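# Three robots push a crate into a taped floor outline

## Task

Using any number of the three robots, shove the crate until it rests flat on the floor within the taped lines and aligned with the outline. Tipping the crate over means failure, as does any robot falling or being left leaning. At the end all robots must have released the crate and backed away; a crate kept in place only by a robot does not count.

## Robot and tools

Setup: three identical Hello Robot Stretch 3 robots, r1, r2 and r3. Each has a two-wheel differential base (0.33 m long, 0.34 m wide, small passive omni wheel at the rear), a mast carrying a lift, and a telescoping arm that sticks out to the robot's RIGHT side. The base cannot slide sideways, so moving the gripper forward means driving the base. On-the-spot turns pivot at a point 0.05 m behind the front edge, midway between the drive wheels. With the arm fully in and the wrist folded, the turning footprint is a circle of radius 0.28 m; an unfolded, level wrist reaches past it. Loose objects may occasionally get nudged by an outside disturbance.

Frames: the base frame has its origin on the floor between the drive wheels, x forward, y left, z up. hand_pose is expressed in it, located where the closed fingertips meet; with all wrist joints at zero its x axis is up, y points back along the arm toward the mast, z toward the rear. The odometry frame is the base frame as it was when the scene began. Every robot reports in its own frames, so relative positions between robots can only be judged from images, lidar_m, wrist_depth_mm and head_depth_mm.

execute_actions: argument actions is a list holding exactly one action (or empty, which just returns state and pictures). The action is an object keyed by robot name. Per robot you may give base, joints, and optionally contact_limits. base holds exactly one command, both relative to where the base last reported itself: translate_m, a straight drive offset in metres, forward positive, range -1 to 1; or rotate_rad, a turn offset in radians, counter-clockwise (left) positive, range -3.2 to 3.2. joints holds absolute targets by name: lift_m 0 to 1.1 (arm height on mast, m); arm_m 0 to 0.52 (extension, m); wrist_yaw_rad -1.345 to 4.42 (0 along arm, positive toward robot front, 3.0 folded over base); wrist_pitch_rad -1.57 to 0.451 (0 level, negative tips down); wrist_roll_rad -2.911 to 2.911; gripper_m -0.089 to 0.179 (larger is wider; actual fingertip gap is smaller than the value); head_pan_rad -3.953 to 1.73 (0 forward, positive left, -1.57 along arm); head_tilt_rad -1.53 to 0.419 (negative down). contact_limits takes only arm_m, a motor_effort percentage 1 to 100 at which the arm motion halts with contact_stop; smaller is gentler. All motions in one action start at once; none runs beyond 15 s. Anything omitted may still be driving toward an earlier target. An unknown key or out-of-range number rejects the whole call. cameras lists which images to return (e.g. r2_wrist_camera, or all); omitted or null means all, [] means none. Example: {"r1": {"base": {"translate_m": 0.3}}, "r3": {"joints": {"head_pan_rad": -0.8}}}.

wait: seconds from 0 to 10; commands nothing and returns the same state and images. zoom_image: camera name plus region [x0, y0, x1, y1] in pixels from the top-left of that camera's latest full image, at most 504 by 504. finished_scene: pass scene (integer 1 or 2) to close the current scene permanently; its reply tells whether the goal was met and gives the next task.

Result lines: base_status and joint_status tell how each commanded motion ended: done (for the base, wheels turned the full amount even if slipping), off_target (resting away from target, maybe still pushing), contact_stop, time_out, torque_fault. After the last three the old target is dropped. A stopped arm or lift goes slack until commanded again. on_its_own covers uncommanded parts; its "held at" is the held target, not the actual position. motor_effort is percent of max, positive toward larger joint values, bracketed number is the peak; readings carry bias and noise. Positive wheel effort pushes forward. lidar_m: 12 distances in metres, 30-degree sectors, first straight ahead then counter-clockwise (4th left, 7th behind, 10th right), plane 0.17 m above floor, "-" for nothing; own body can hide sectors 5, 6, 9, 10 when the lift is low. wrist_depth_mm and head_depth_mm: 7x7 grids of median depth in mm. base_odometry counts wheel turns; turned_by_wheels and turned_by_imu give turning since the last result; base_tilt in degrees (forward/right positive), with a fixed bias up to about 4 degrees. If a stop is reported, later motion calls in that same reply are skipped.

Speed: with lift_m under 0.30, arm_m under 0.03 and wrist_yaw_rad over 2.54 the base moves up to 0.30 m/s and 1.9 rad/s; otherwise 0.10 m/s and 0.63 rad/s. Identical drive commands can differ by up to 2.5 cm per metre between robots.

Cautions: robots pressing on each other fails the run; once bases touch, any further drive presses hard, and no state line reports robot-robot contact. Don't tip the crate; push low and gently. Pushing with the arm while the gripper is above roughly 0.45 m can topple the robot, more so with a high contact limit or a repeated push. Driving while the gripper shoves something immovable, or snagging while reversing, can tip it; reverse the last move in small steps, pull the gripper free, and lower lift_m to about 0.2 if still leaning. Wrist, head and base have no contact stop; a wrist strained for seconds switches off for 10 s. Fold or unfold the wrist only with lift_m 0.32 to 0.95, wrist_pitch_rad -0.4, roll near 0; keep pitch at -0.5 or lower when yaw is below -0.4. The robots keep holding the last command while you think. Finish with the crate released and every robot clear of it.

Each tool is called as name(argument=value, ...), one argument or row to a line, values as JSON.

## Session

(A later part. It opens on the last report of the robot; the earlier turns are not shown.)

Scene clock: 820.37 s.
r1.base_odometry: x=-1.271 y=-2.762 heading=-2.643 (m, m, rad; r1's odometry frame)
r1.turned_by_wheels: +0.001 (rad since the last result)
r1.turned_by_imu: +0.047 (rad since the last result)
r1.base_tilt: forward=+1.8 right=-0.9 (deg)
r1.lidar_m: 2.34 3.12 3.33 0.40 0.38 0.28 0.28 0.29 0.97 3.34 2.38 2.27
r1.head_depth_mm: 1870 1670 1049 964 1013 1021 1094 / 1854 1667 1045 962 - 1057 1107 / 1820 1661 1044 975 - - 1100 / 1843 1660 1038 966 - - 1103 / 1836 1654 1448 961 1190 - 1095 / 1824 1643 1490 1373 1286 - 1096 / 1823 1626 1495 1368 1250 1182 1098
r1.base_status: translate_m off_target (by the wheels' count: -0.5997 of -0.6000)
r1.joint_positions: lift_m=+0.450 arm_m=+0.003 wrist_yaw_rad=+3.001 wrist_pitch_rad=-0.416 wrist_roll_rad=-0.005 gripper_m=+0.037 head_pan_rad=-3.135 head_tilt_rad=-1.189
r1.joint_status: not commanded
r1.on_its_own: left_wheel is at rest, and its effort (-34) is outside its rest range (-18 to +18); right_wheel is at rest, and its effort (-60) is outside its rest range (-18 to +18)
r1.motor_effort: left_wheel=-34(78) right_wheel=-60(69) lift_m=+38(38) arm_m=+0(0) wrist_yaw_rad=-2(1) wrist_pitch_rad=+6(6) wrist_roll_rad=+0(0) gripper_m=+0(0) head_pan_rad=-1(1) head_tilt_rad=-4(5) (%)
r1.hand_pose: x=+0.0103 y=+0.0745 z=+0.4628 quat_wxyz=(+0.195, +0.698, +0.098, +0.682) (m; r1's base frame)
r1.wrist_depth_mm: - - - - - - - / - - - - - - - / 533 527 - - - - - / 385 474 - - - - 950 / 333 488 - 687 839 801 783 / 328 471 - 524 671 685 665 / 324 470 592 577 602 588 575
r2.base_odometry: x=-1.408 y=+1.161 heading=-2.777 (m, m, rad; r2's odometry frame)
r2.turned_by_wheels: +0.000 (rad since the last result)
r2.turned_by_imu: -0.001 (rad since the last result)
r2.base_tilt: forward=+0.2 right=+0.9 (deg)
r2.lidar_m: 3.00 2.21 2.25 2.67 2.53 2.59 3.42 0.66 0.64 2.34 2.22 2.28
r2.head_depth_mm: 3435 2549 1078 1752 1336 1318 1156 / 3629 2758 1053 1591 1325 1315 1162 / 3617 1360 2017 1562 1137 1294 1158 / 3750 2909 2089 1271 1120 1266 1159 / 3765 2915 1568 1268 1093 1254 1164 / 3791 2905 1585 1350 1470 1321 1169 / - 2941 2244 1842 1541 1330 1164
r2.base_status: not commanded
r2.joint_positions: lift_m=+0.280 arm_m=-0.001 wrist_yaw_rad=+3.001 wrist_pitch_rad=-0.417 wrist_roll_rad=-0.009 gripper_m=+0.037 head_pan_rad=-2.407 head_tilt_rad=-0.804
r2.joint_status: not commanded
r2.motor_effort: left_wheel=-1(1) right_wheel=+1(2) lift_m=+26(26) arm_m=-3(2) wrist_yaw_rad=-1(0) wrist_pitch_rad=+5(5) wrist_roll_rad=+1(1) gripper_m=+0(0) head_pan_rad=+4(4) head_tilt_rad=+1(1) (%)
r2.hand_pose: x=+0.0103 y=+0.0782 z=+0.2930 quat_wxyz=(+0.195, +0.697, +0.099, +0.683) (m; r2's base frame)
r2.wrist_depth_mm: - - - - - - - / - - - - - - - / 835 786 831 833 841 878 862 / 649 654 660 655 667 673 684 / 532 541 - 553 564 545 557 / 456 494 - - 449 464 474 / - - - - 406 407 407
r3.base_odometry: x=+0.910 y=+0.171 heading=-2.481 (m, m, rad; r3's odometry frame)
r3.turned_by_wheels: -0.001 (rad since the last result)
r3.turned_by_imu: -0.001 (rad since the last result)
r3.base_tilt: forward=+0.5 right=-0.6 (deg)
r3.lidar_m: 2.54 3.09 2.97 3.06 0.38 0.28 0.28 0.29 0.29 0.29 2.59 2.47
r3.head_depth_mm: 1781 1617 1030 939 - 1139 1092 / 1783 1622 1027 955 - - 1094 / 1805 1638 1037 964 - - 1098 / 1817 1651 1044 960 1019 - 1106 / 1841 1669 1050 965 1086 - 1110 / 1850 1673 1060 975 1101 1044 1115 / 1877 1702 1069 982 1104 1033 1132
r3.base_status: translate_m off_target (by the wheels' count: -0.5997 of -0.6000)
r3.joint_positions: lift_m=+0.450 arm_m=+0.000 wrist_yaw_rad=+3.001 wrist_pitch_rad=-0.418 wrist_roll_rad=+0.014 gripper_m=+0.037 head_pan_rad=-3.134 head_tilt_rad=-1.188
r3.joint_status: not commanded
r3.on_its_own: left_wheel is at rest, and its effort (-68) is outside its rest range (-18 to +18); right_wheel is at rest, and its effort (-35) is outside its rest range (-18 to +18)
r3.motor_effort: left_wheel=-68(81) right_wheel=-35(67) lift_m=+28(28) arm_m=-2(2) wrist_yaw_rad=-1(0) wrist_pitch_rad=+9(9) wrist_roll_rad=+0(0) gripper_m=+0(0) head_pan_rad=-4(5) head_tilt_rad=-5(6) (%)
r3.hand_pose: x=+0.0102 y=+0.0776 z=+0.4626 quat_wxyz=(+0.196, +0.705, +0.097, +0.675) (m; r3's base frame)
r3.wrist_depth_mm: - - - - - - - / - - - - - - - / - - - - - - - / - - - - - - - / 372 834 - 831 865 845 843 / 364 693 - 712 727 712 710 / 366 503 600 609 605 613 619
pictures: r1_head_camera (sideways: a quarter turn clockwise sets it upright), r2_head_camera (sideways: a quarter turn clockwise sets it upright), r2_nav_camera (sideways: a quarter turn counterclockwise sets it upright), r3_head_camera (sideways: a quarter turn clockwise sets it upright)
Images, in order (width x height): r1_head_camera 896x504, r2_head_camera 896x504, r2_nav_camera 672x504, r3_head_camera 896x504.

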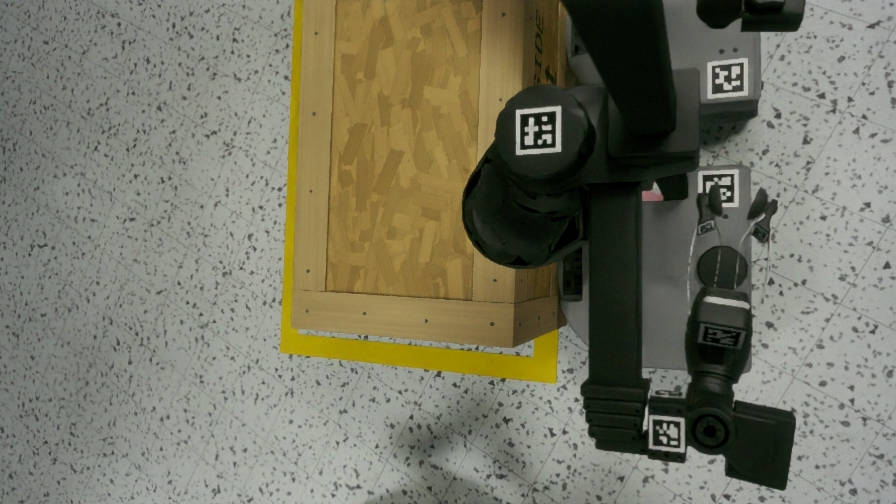

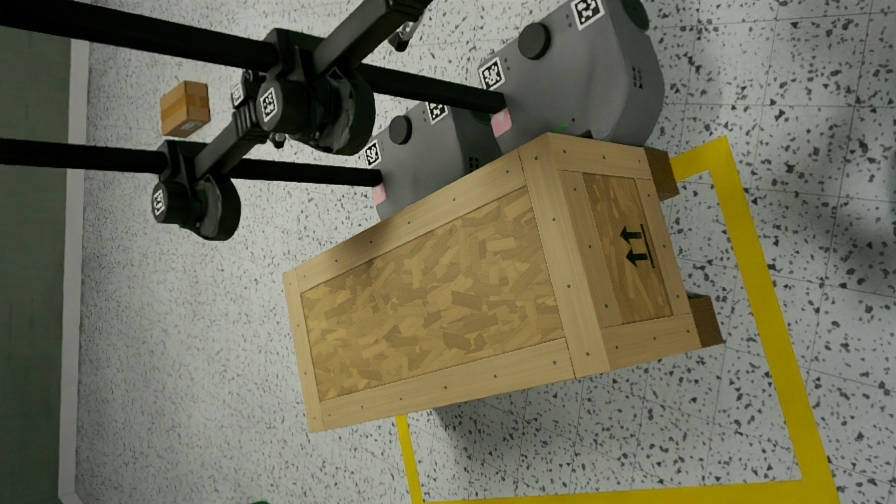

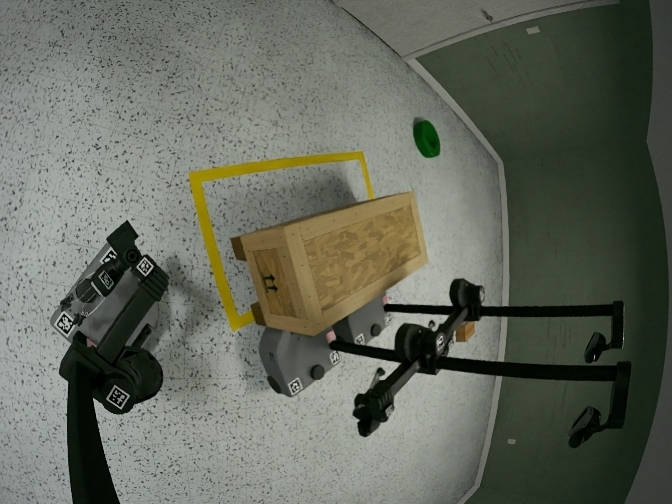

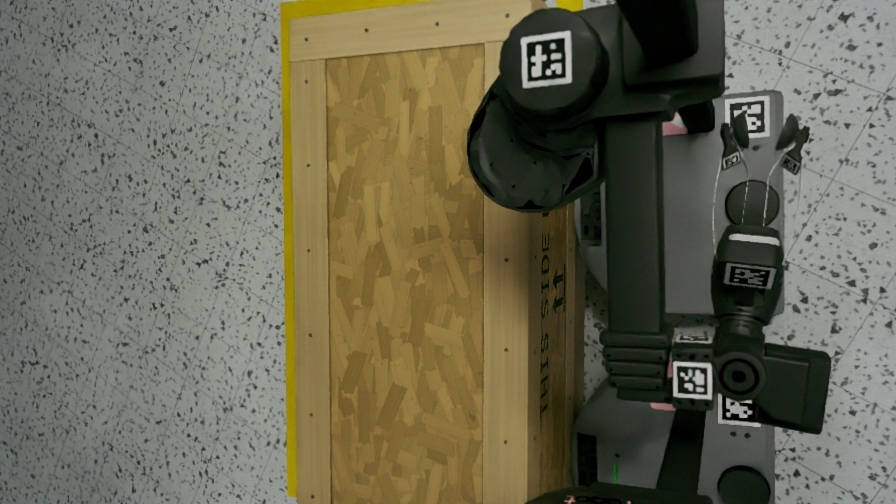

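execute_actions(
  actions=[
    {"r1":{"base":{"translate_m":-0.155}},"r3":{"base":{"translate_m":-0.155}}},
  ],
  cameras=["r1_head_camera","r3_head_camera","r2_nav_camera","r2_head_camera"],
)

Scene clock: 828.40 s.
r1.base_odometry: x=-1.135 y=-2.688 heading=-2.642 (m, m, rad; r1's odometry frame)
r1.turned_by_wheels: +0.001 (rad since the last result)
r1.turned_by_imu: +0.002 (rad since the last result)
r1.base_tilt: forward=+2.0 right=-1.1 (deg)
r1.lidar_m: 2.48 3.30 3.40 0.40 0.38 0.29 0.28 0.29 0.88 3.55 2.53 2.41
r1.head_depth_mm: 1856 1655 1049 959 1009 1024 1102 / 1849 1656 1048 958 - 1052 1106 / 1840 1656 1049 970 - - 1102 / 1814 1652 1040 963 - - 1090 / 1823 1656 1468 964 1191 - 1098 / 1835 1646 1498 1367 1275 - 1095 / 1803 1632 1495 1370 1258 1183 1094
r1.base_status: translate_m off_target (by the wheels' count: -0.1547 of -0.1550)
r1.joint_positions: lift_m=+0.450 arm_m=+0.003 wrist_yaw_rad=+3.001 wrist_pitch_rad=-0.416 wrist_roll_rad=-0.005 gripper_m=+0.037 head_pan_rad=-3.135 head_tilt_rad=-1.189
r1.joint_status: not commanded
r1.on_its_own: left_wheel is at rest, and its effort (-36) is outside its rest range (-18 to +18); right_wheel is at rest, and its effort (-63) is outside its rest range (-18 to +18)
r1.motor_effort: left_wheel=-36(63) right_wheel=-63(68) lift_m=+38(38) arm_m=+0(0) wrist_yaw_rad=-1(1) wrist_pitch_rad=+6(6) wrist_roll_rad=+0(0) gripper_m=+0(0) head_pan_rad=-1(2) head_tilt_rad=-4(4) (%)
r1.hand_pose: x=+0.0103 y=+0.0745 z=+0.4628 quat_wxyz=(+0.195, +0.698, +0.098, +0.682) (m; r1's base frame)
r1.wrist_depth_mm: - - - - - - - / - - - - - - - / 541 508 - - - - - / 381 484 - - - 997 940 / 334 494 - 683 862 794 797 / 330 480 - 540 676 685 676 / 322 464 579 565 591 580 567
r2.base_odometry: x=-1.408 y=+1.161 heading=-2.777 (m, m, rad; r2's odometry frame)
r2.turned_by_wheels: +0.000 (rad since the last result)
r2.turned_by_imu: -0.001 (rad since the last result)
r2.base_tilt: forward=+0.2 right=+0.9 (deg)
r2.lidar_m: 2.99 2.21 2.24 2.67 2.53 2.59 3.39 0.66 0.63 2.34 2.22 2.28
r2.head_depth_mm: 3618 2883 2212 970 1522 1320 1159 / 877 2652 2071 1673 1332 1291 1162 / 3660 2852 1025 1549 1338 1283 1161 / 3668 1327 2099 1569 1119 1266 1163 / 3771 2937 2187 1275 1097 1262 1165 / 3824 2928 1576 1277 1079 1173 1169 / - 2927 1574 1306 1128 1279 1167
r2.base_status: not commanded
r2.joint_positions: lift_m=+0.280 arm_m=-0.001 wrist_yaw_rad=+3.001 wrist_pitch_rad=-0.417 wrist_roll_rad=-0.009 gripper_m=+0.037 head_pan_rad=-2.407 head_tilt_rad=-0.804
r2.joint_status: not commanded
r2.motor_effort: left_wheel=-1(0) right_wheel=+2(2) lift_m=+26(26) arm_m=-3(3) wrist_yaw_rad=+0(0) wrist_pitch_rad=+5(5) wrist_roll_rad=+1(1) gripper_m=+0(0) head_pan_rad=+3(4) head_tilt_rad=+2(2) (%)
r2.hand_pose: x=+0.0103 y=+0.0782 z=+0.2930 quat_wxyz=(+0.195, +0.697, +0.099, +0.683) (m; r2's base frame)
r2.wrist_depth_mm: - - - - - - - / - - - - - - - / 813 796 833 841 836 852 872 / 642 649 653 659 665 676 679 / 536 533 - 557 558 555 561 / 457 483 - - 455 467 469 / - - - - 405 405 407
r3.base_odometry: x=+1.032 y=+0.266 heading=-2.482 (m, m, rad; r3's odometry frame)
r3.turned_by_wheels: -0.001 (rad since the last result)
r3.turned_by_imu: -0.001 (rad since the last result)
r3.base_tilt: forward=+0.4 right=-0.6 (deg)
r3.lidar_m: 2.68 3.17 3.03 3.13 0.38 0.29 0.28 0.29 0.29 0.29 2.73 2.60
r3.head_depth_mm: 1775 1604 1031 941 - 1139 1087 / 1803 1621 1025 956 - - 1091 / 1800 1639 1036 962 - - 1098 / 1832 1648 1042 963 1016 - 1108 / 1854 1679 1052 968 1085 - 1115 / 1843 1683 1062 978 1100 1041 1109 / 1872 1695 1068 983 1100 1031 1130
r3.base_status: translate_m off_target (by the wheels' count: -0.1546 of -0.1550)
r3.joint_positions: lift_m=+0.450 arm_m=+0.000 wrist_yaw_rad=+3.001 wrist_pitch_rad=-0.418 wrist_roll_rad=+0.014 gripper_m=+0.037 head_pan_rad=-3.134 head_tilt_rad=-1.188
r3.joint_status: not commanded
r3.on_its_own: left_wheel is at rest, and its effort (-70) is outside its rest range (-18 to +18); right_wheel is at rest, and its effort (-38) is outside its rest range (-18 to +18)
r3.motor_effort: left_wheel=-70(74) right_wheel=-38(64) lift_m=+28(28) arm_m=-2(2) wrist_yaw_rad=+0(1) wrist_pitch_rad=+9(9) wrist_roll_rad=+0(0) gripper_m=+0(0) head_pan_rad=-4(3) head_tilt_rad=-5(5) (%)
r3.hand_pose: x=+0.0102 y=+0.0776 z=+0.4626 quat_wxyz=(+0.196, +0.705, +0.097, +0.675) (m; r3's base frame)
r3.wrist_depth_mm: - - - - - - - / - - - - - - - / - - - - - - - / - - - - - - - / 368 824 - 838 886 843 836 / 366 694 - 702 719 705 705 / 366 506 604 603 603 615 613
pictures: r1_head_camera (sideways: a quarter turn clockwise sets it upright), r2_head_camera (sideways: a quarter turn clockwise sets it upright), r2_nav_camera (sideways: a quarter turn counterclockwise sets it upright), r3_head_camera (sideways: a quarter turn clockwise sets it upright)
Images, in order (width x height): r1_head_camera 896x504, r2_head_camera 896x504, r2_nav_camera 672x504, r3_head_camera 896x504.

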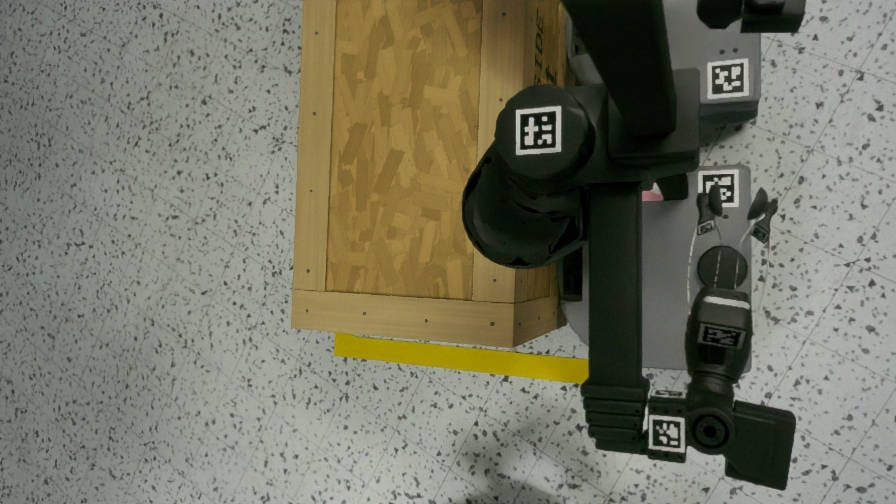

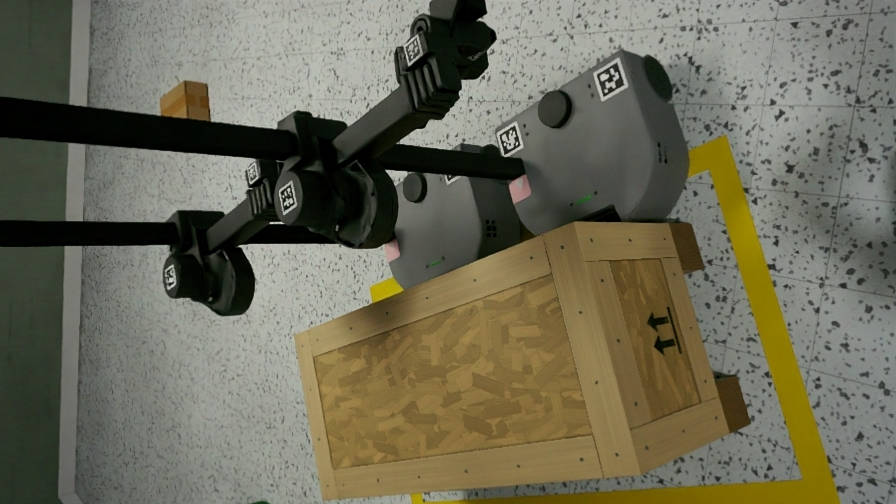

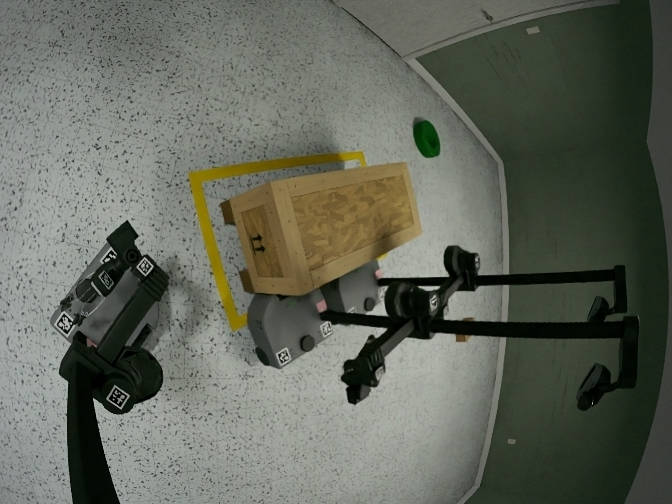

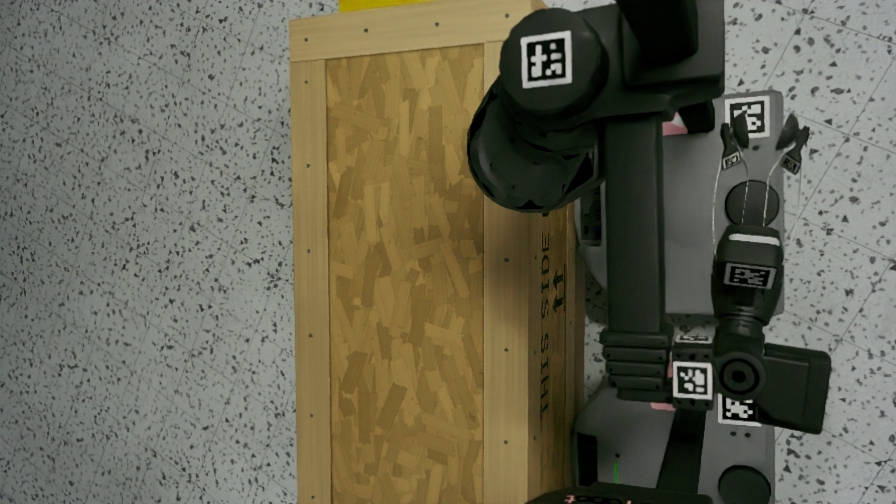

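execute_actions(
  actions=[
    {"r1":{"base":{"rotate_rad":-0.06}},"r3":{"base":{"translate_m":0.1}}},
  ],
  cameras=[],
)

execute_actions(
  actions=[
    {"r1":{"base":{"translate_m":0.55},"joints":{"lift_m":0.28}},"r3":{"base":{"translate_m":0.45}},"r2":{"base":{"translate_m":0.15}}},
  ],
  cameras=["r1_head_camera","r3_head_camera","r2_nav_camera","r2_head_camera"],
)

Scene clock: 838.53 s.
r1.base_odometry: x=-1.135 y=-2.688 heading=-2.701 (m, m, rad; r1's odometry frame)
r1.turned_by_wheels: -0.060 (rad since the last result)
r1.turned_by_imu: -0.059 (rad since the last result)
r1.base_tilt: forward=+1.9 right=-1.0 (deg)
r1.lidar_m: 2.45 3.13 0.43 0.42 0.40 0.29 0.28 0.28 0.88 3.75 2.58 2.40
r1.head_depth_mm: 1861 1653 1041 964 1107 1035 1001 / 1848 1659 1049 959 - 1063 1085 / 1836 1637 1039 968 - - 1103 / 1839 1659 1039 966 - - 1106 / 1820 1647 1034 956 1050 - 1099 / 1803 1625 1486 1372 1280 - 1100 / 1811 1640 1486 1364 1255 1175 1096
r1.base_status: done
r1.joint_positions: lift_m=+0.450 arm_m=+0.003 wrist_yaw_rad=+3.001 wrist_pitch_rad=-0.416 wrist_roll_rad=-0.005 gripper_m=+0.037 head_pan_rad=-3.135 head_tilt_rad=-1.189
r1.joint_status: not commanded
r1.on_its_own: right_wheel is at rest, and its effort (-23) is outside its rest range (-18 to +18)
r1.motor_effort: left_wheel=-5(19) right_wheel=-23(62) lift_m=+38(38) arm_m=+0(0) wrist_yaw_rad=+0(1) wrist_pitch_rad=+6(7) wrist_roll_rad=+0(0) gripper_m=+0(0) head_pan_rad=+0(1) head_tilt_rad=-5(4) (%)
r1.hand_pose: x=+0.0103 y=+0.0745 z=+0.4628 quat_wxyz=(+0.195, +0.698, +0.098, +0.682) (m; r1's base frame)
r1.wrist_depth_mm: - - - 495 - - - / - - - - - - - / 541 550 - - - - - / 395 526 - 751 - 982 942 / 358 529 - 595 842 813 759 / 348 516 - 517 542 675 662 / 340 485 618 572 580 576 572
r2.base_odometry: x=-1.408 y=+1.161 heading=-2.777 (m, m, rad; r2's odometry frame)
r2.turned_by_wheels: +0.000 (rad since the last result)
r2.turned_by_imu: -0.001 (rad since the last result)
r2.base_tilt: forward=+0.2 right=+0.9 (deg)
r2.lidar_m: 2.99 2.21 2.25 2.65 2.54 2.59 3.40 0.65 0.63 2.34 2.22 2.28
r2.head_depth_mm: 3589 2845 2206 952 1520 1316 1157 / 884 2662 1265 1578 1343 1284 1159 / 3590 1346 1036 1573 1343 1284 1155 / 3753 2568 2235 1662 1112 1272 1164 / 3796 2936 2172 1277 1096 1250 1166 / 3857 2932 1564 1277 1072 1185 1163 / - 2964 1580 1312 1126 1279 1172
r2.base_status: not commanded
r2.joint_positions: lift_m=+0.280 arm_m=-0.001 wrist_yaw_rad=+3.001 wrist_pitch_rad=-0.417 wrist_roll_rad=-0.009 gripper_m=+0.037 head_pan_rad=-2.407 head_tilt_rad=-0.804
r2.joint_status: not commanded
r2.motor_effort: left_wheel=-1(0) right_wheel=+2(1) lift_m=+26(26) arm_m=-3(3) wrist_yaw_rad=+1(0) wrist_pitch_rad=+5(5) wrist_roll_rad=+1(1) gripper_m=+0(0) head_pan_rad=+4(3) head_tilt_rad=+2(2) (%)
r2.hand_pose: x=+0.0103 y=+0.0782 z=+0.2930 quat_wxyz=(+0.195, +0.697, +0.099, +0.683) (m; r2's base frame)
r2.wrist_depth_mm: - - - - - - - / - - - - - - - / 803 800 848 832 835 846 853 / 649 645 661 670 667 671 689 / 528 533 - 555 558 554 547 / 459 488 - - 454 472 476 / - - - - 402 406 405
r3.base_odometry: x=+0.953 y=+0.204 heading=-2.482 (m, m, rad; r3's odometry frame)
r3.turned_by_wheels: +0.000 (rad since the last result)
r3.turned_by_imu: -0.001 (rad since the last result)
r3.base_tilt: forward=+0.4 right=-0.6 (deg)
r3.lidar_m: 2.60 3.12 2.98 3.07 2.34 0.39 0.38 0.39 0.32 0.42 2.64 2.52
r3.head_depth_mm: 1772 1608 1028 957 - 1139 1094 / 1800 1626 1033 954 - - 1091 / 1810 1642 1037 965 - - 1097 / 1819 1651 1044 982 1287 - 1110 / 1838 1659 1056 993 1283 - 1112 / 1856 1687 1062 997 1140 1088 1116 / 1871 1693 1071 990 825 1098 1133
r3.base_status: done
r3.joint_positions: lift_m=+0.450 arm_m=+0.000 wrist_yaw_rad=+3.001 wrist_pitch_rad=-0.418 wrist_roll_rad=+0.014 gripper_m=+0.037 head_pan_rad=-3.134 head_tilt_rad=-1.188
r3.joint_status: not commanded
r3.motor_effort: left_wheel=+1(56) right_wheel=+0(35) lift_m=+27(28) arm_m=-2(2) wrist_yaw_rad=+0(1) wrist_pitch_rad=+9(9) wrist_roll_rad=+0(0) gripper_m=+0(0) head_pan_rad=-5(3) head_tilt_rad=-5(6) (%)
r3.hand_pose: x=+0.0102 y=+0.0776 z=+0.4626 quat_wxyz=(+0.196, +0.705, +0.097, +0.675) (m; r3's base frame)
r3.wrist_depth_mm: - - - - - - - / - - - - - - - / - - - - - - - / - - - - - - - / 823 825 - 844 854 846 851 / 699 702 - 703 729 716 707 / 505 598 611 600 607 617 607
pictures: none
No camera images: the call's "cameras" was empty. Leave "cameras" out to get every camera's image.

Scene clock: 844.03 s.
r1.base_odometry: x=-1.632 y=-2.922 heading=-2.701 (m, m, rad; r1's odometry frame)
r1.turned_by_wheels: +0.000 (rad since the last result)
r1.turned_by_imu: -0.001 (rad since the last result)
r1.base_tilt: forward=+1.9 right=-1.0 (deg)
r1.lidar_m: 1.94 2.49 3.18 0.44 3.01 0.86 0.82 1.36 3.30 3.03 2.05 1.91
r1.head_depth_mm: 1855 1171 1450 1389 1305 1041 1107 / 1842 1170 1427 1377 1302 1150 1105 / 1839 1164 1429 1386 - 1141 1112 / 1824 1157 1424 1368 - - 1107 / 1831 1166 1470 1379 1287 - 1098 / 1819 1646 1506 1361 1274 - 1099 / 1812 1638 1480 1367 1267 1182 1100
r1.base_status: done
r1.joint_positions: lift_m=+0.280 arm_m=+0.003 wrist_yaw_rad=+3.001 wrist_pitch_rad=-0.416 wrist_roll_rad=-0.005 gripper_m=+0.037 head_pan_rad=-3.135 head_tilt_rad=-1.189
r1.joint_status: all done
r1.motor_effort: left_wheel=+3(16) right_wheel=-3(16) lift_m=+21(30) arm_m=+0(0) wrist_yaw_rad=+0(1) wrist_pitch_rad=+7(6) wrist_roll_rad=+0(0) gripper_m=+0(0) head_pan_rad=-1(1) head_tilt_rad=-4(5) (%)
r1.hand_pose: x=+0.0103 y=+0.0745 z=+0.2935 quat_wxyz=(+0.195, +0.698, +0.098, +0.682) (m; r1's base frame)
r1.wrist_depth_mm: - - - - - - - / - - - - - - - / - - 612 952 967 893 865 / 835 770 466 486 732 703 687 / 653 593 - 499 615 571 551 / 528 519 - - 474 477 470 / 449 - - - 418 411 404
r2.base_odometry: x=-1.548 y=+1.107 heading=-2.777 (m, m, rad; r2's odometry frame)
r2.turned_by_wheels: +0.000 (rad since the last result)
r2.turned_by_imu: +0.000 (rad since the last result)
r2.base_tilt: forward=+0.2 right=+0.9 (deg)
r2.lidar_m: 2.89 2.11 2.11 2.74 2.61 2.68 1.40 0.73 0.71 2.25 2.14 2.20
r2.head_depth_mm: 3653 2784 1889 1771 1522 1313 1151 / 3669 2797 2217 1810 1530 1319 1154 / 3806 2889 2229 1816 1303 1313 1168 / 3795 2901 2161 1279 1190 1321 1162 / - 2988 1572 1280 1145 1300 1167 / - 2928 1575 1315 1442 1328 1166 / - 2914 2283 1829 1539 1328 1171
r2.base_status: done
r2.joint_positions: lift_m=+0.280 arm_m=-0.001 wrist_yaw_rad=+3.001 wrist_pitch_rad=-0.417 wrist_roll_rad=-0.009 gripper_m=+0.037 head_pan_rad=-2.407 head_tilt_rad=-0.803
r2.joint_status: not commanded
r2.motor_effort: left_wheel=+0(8) right_wheel=+2(9) lift_m=+26(26) arm_m=-3(3) wrist_yaw_rad=+0(1) wrist_pitch_rad=+5(5) wrist_roll_rad=+1(1) gripper_m=+0(1) head_pan_rad=+3(3) head_tilt_rad=+1(2) (%)
r2.hand_pose: x=+0.0103 y=+0.0782 z=+0.2930 quat_wxyz=(+0.195, +0.697, +0.099, +0.683) (m; r2's base frame)
r2.wrist_depth_mm: - - - - - - - / - - - - - - - / 835 786 840 853 834 855 870 / 649 646 657 659 663 663 688 / 534 541 - 557 556 551 546 / 455 483 - - 451 470 471 / - - - - 400 403 406
r3.base_odometry: x=+0.597 y=-0.071 heading=-2.482 (m, m, rad; r3's odometry frame)
r3.turned_by_wheels: +0.000 (rad since the last result)
r3.turned_by_imu: -0.002 (rad since the last result)
r3.base_tilt: forward=+0.4 right=-0.6 (deg)
r3.lidar_m: 2.19 2.92 2.79 2.86 2.75 0.85 0.82 0.87 0.32 0.32 2.22 2.13
r3.head_depth_mm: 1759 1563 1469 1350 - 1143 1095 / 1233 1151 1402 1378 - - 1093 / 1256 1154 1398 1390 - - 1098 / 1264 1166 1421 1385 1305 - 1105 / 1279 1172 1417 1391 1301 - 1114 / 1288 1182 1429 1405 1303 1045 1111 / 1303 1194 1487 1415 1115 897 1127
r3.base_status: done
r3.joint_positions: lift_m=+0.450 arm_m=+0.000 wrist_yaw_rad=+3.001 wrist_pitch_rad=-0.418 wrist_roll_rad=+0.014 gripper_m=+0.037 head_pan_rad=-3.134 head_tilt_rad=-1.188
r3.joint_status: not commanded
r3.motor_effort: left_wheel=+0(6) right_wheel=+0(5) lift_m=+28(28) arm_m=-2(2) wrist_yaw_rad=-1(1) wrist_pitch_rad=+9(9) wrist_roll_rad=+0(0) gripper_m=+0(0) head_pan_rad=-4(4) head_tilt_rad=-5(5) (%)
r3.hand_pose: x=+0.0102 y=+0.0776 z=+0.4626 quat_wxyz=(+0.196, +0.705, +0.097, +0.675) (m; r3's base frame)
r3.wrist_depth_mm: - - - - - - - / - - - - - - - / - - - - - - - / - - - - - - - / 831 827 - 837 870 839 840 / 695 697 - 709 727 710 701 / 600 609 601 610 611 613 615
pictures: r1_head_camera (sideways: a quarter turn clockwise sets it upright), r2_head_camera (sideways: a quarter turn clockwise sets it upright), r2_nav_camera (sideways: a quarter turn counterclockwise sets it upright), r3_head_camera (sideways: a quarter turn clockwise sets it upright)
Images, in order (width x height): r1_head_camera 896x504, r2_head_camera 896x504, r2_nav_camera 672x504, r3_head_camera 896x504.

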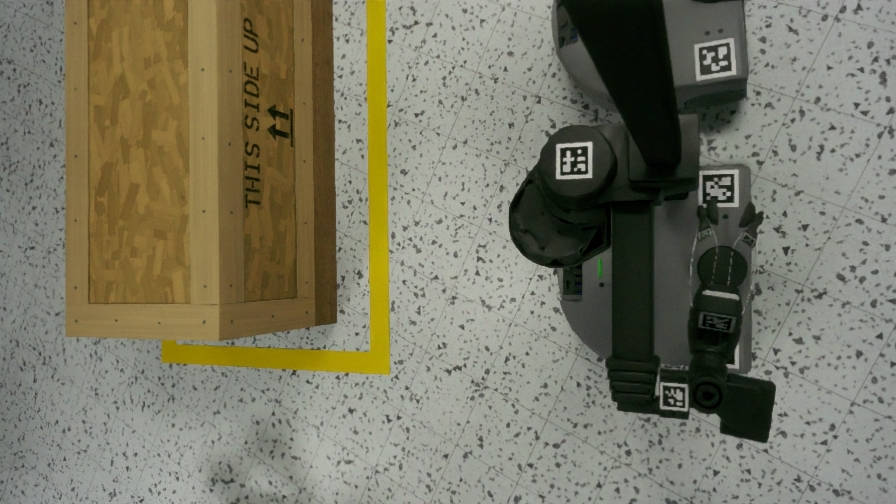

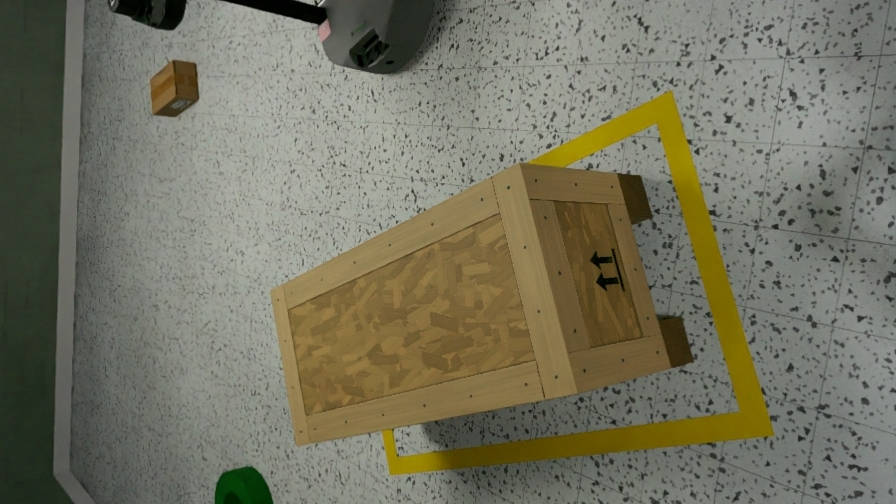

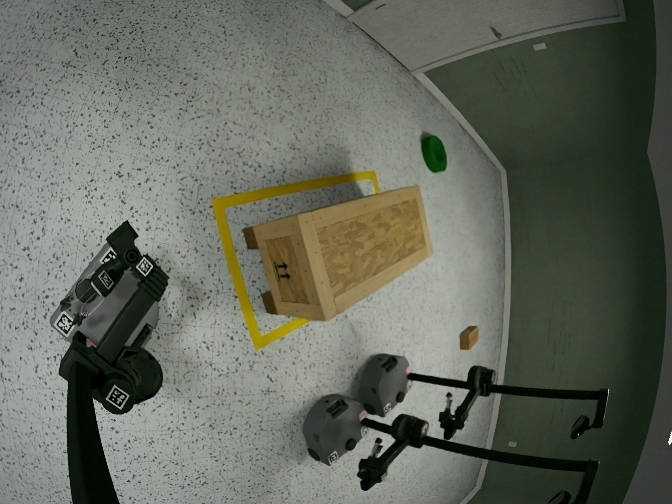

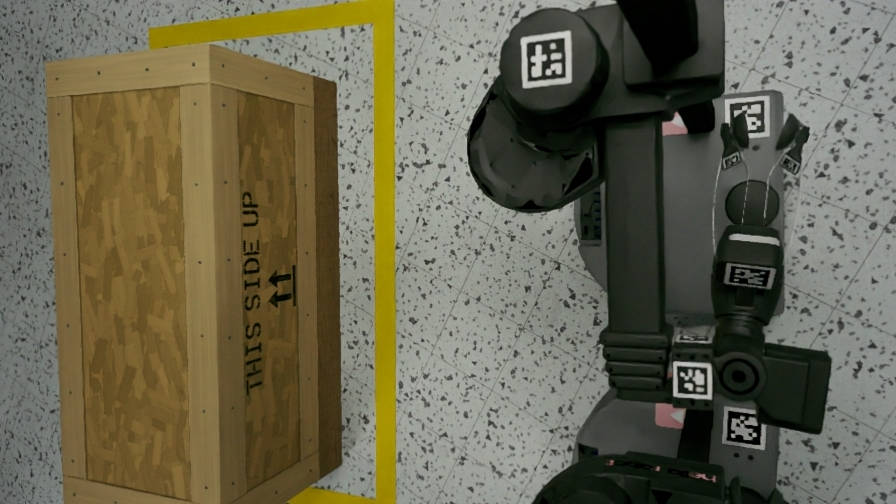

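Well inside and aligned.

finished_scene(
  scene=1,
)

The scene is finished: the task was done.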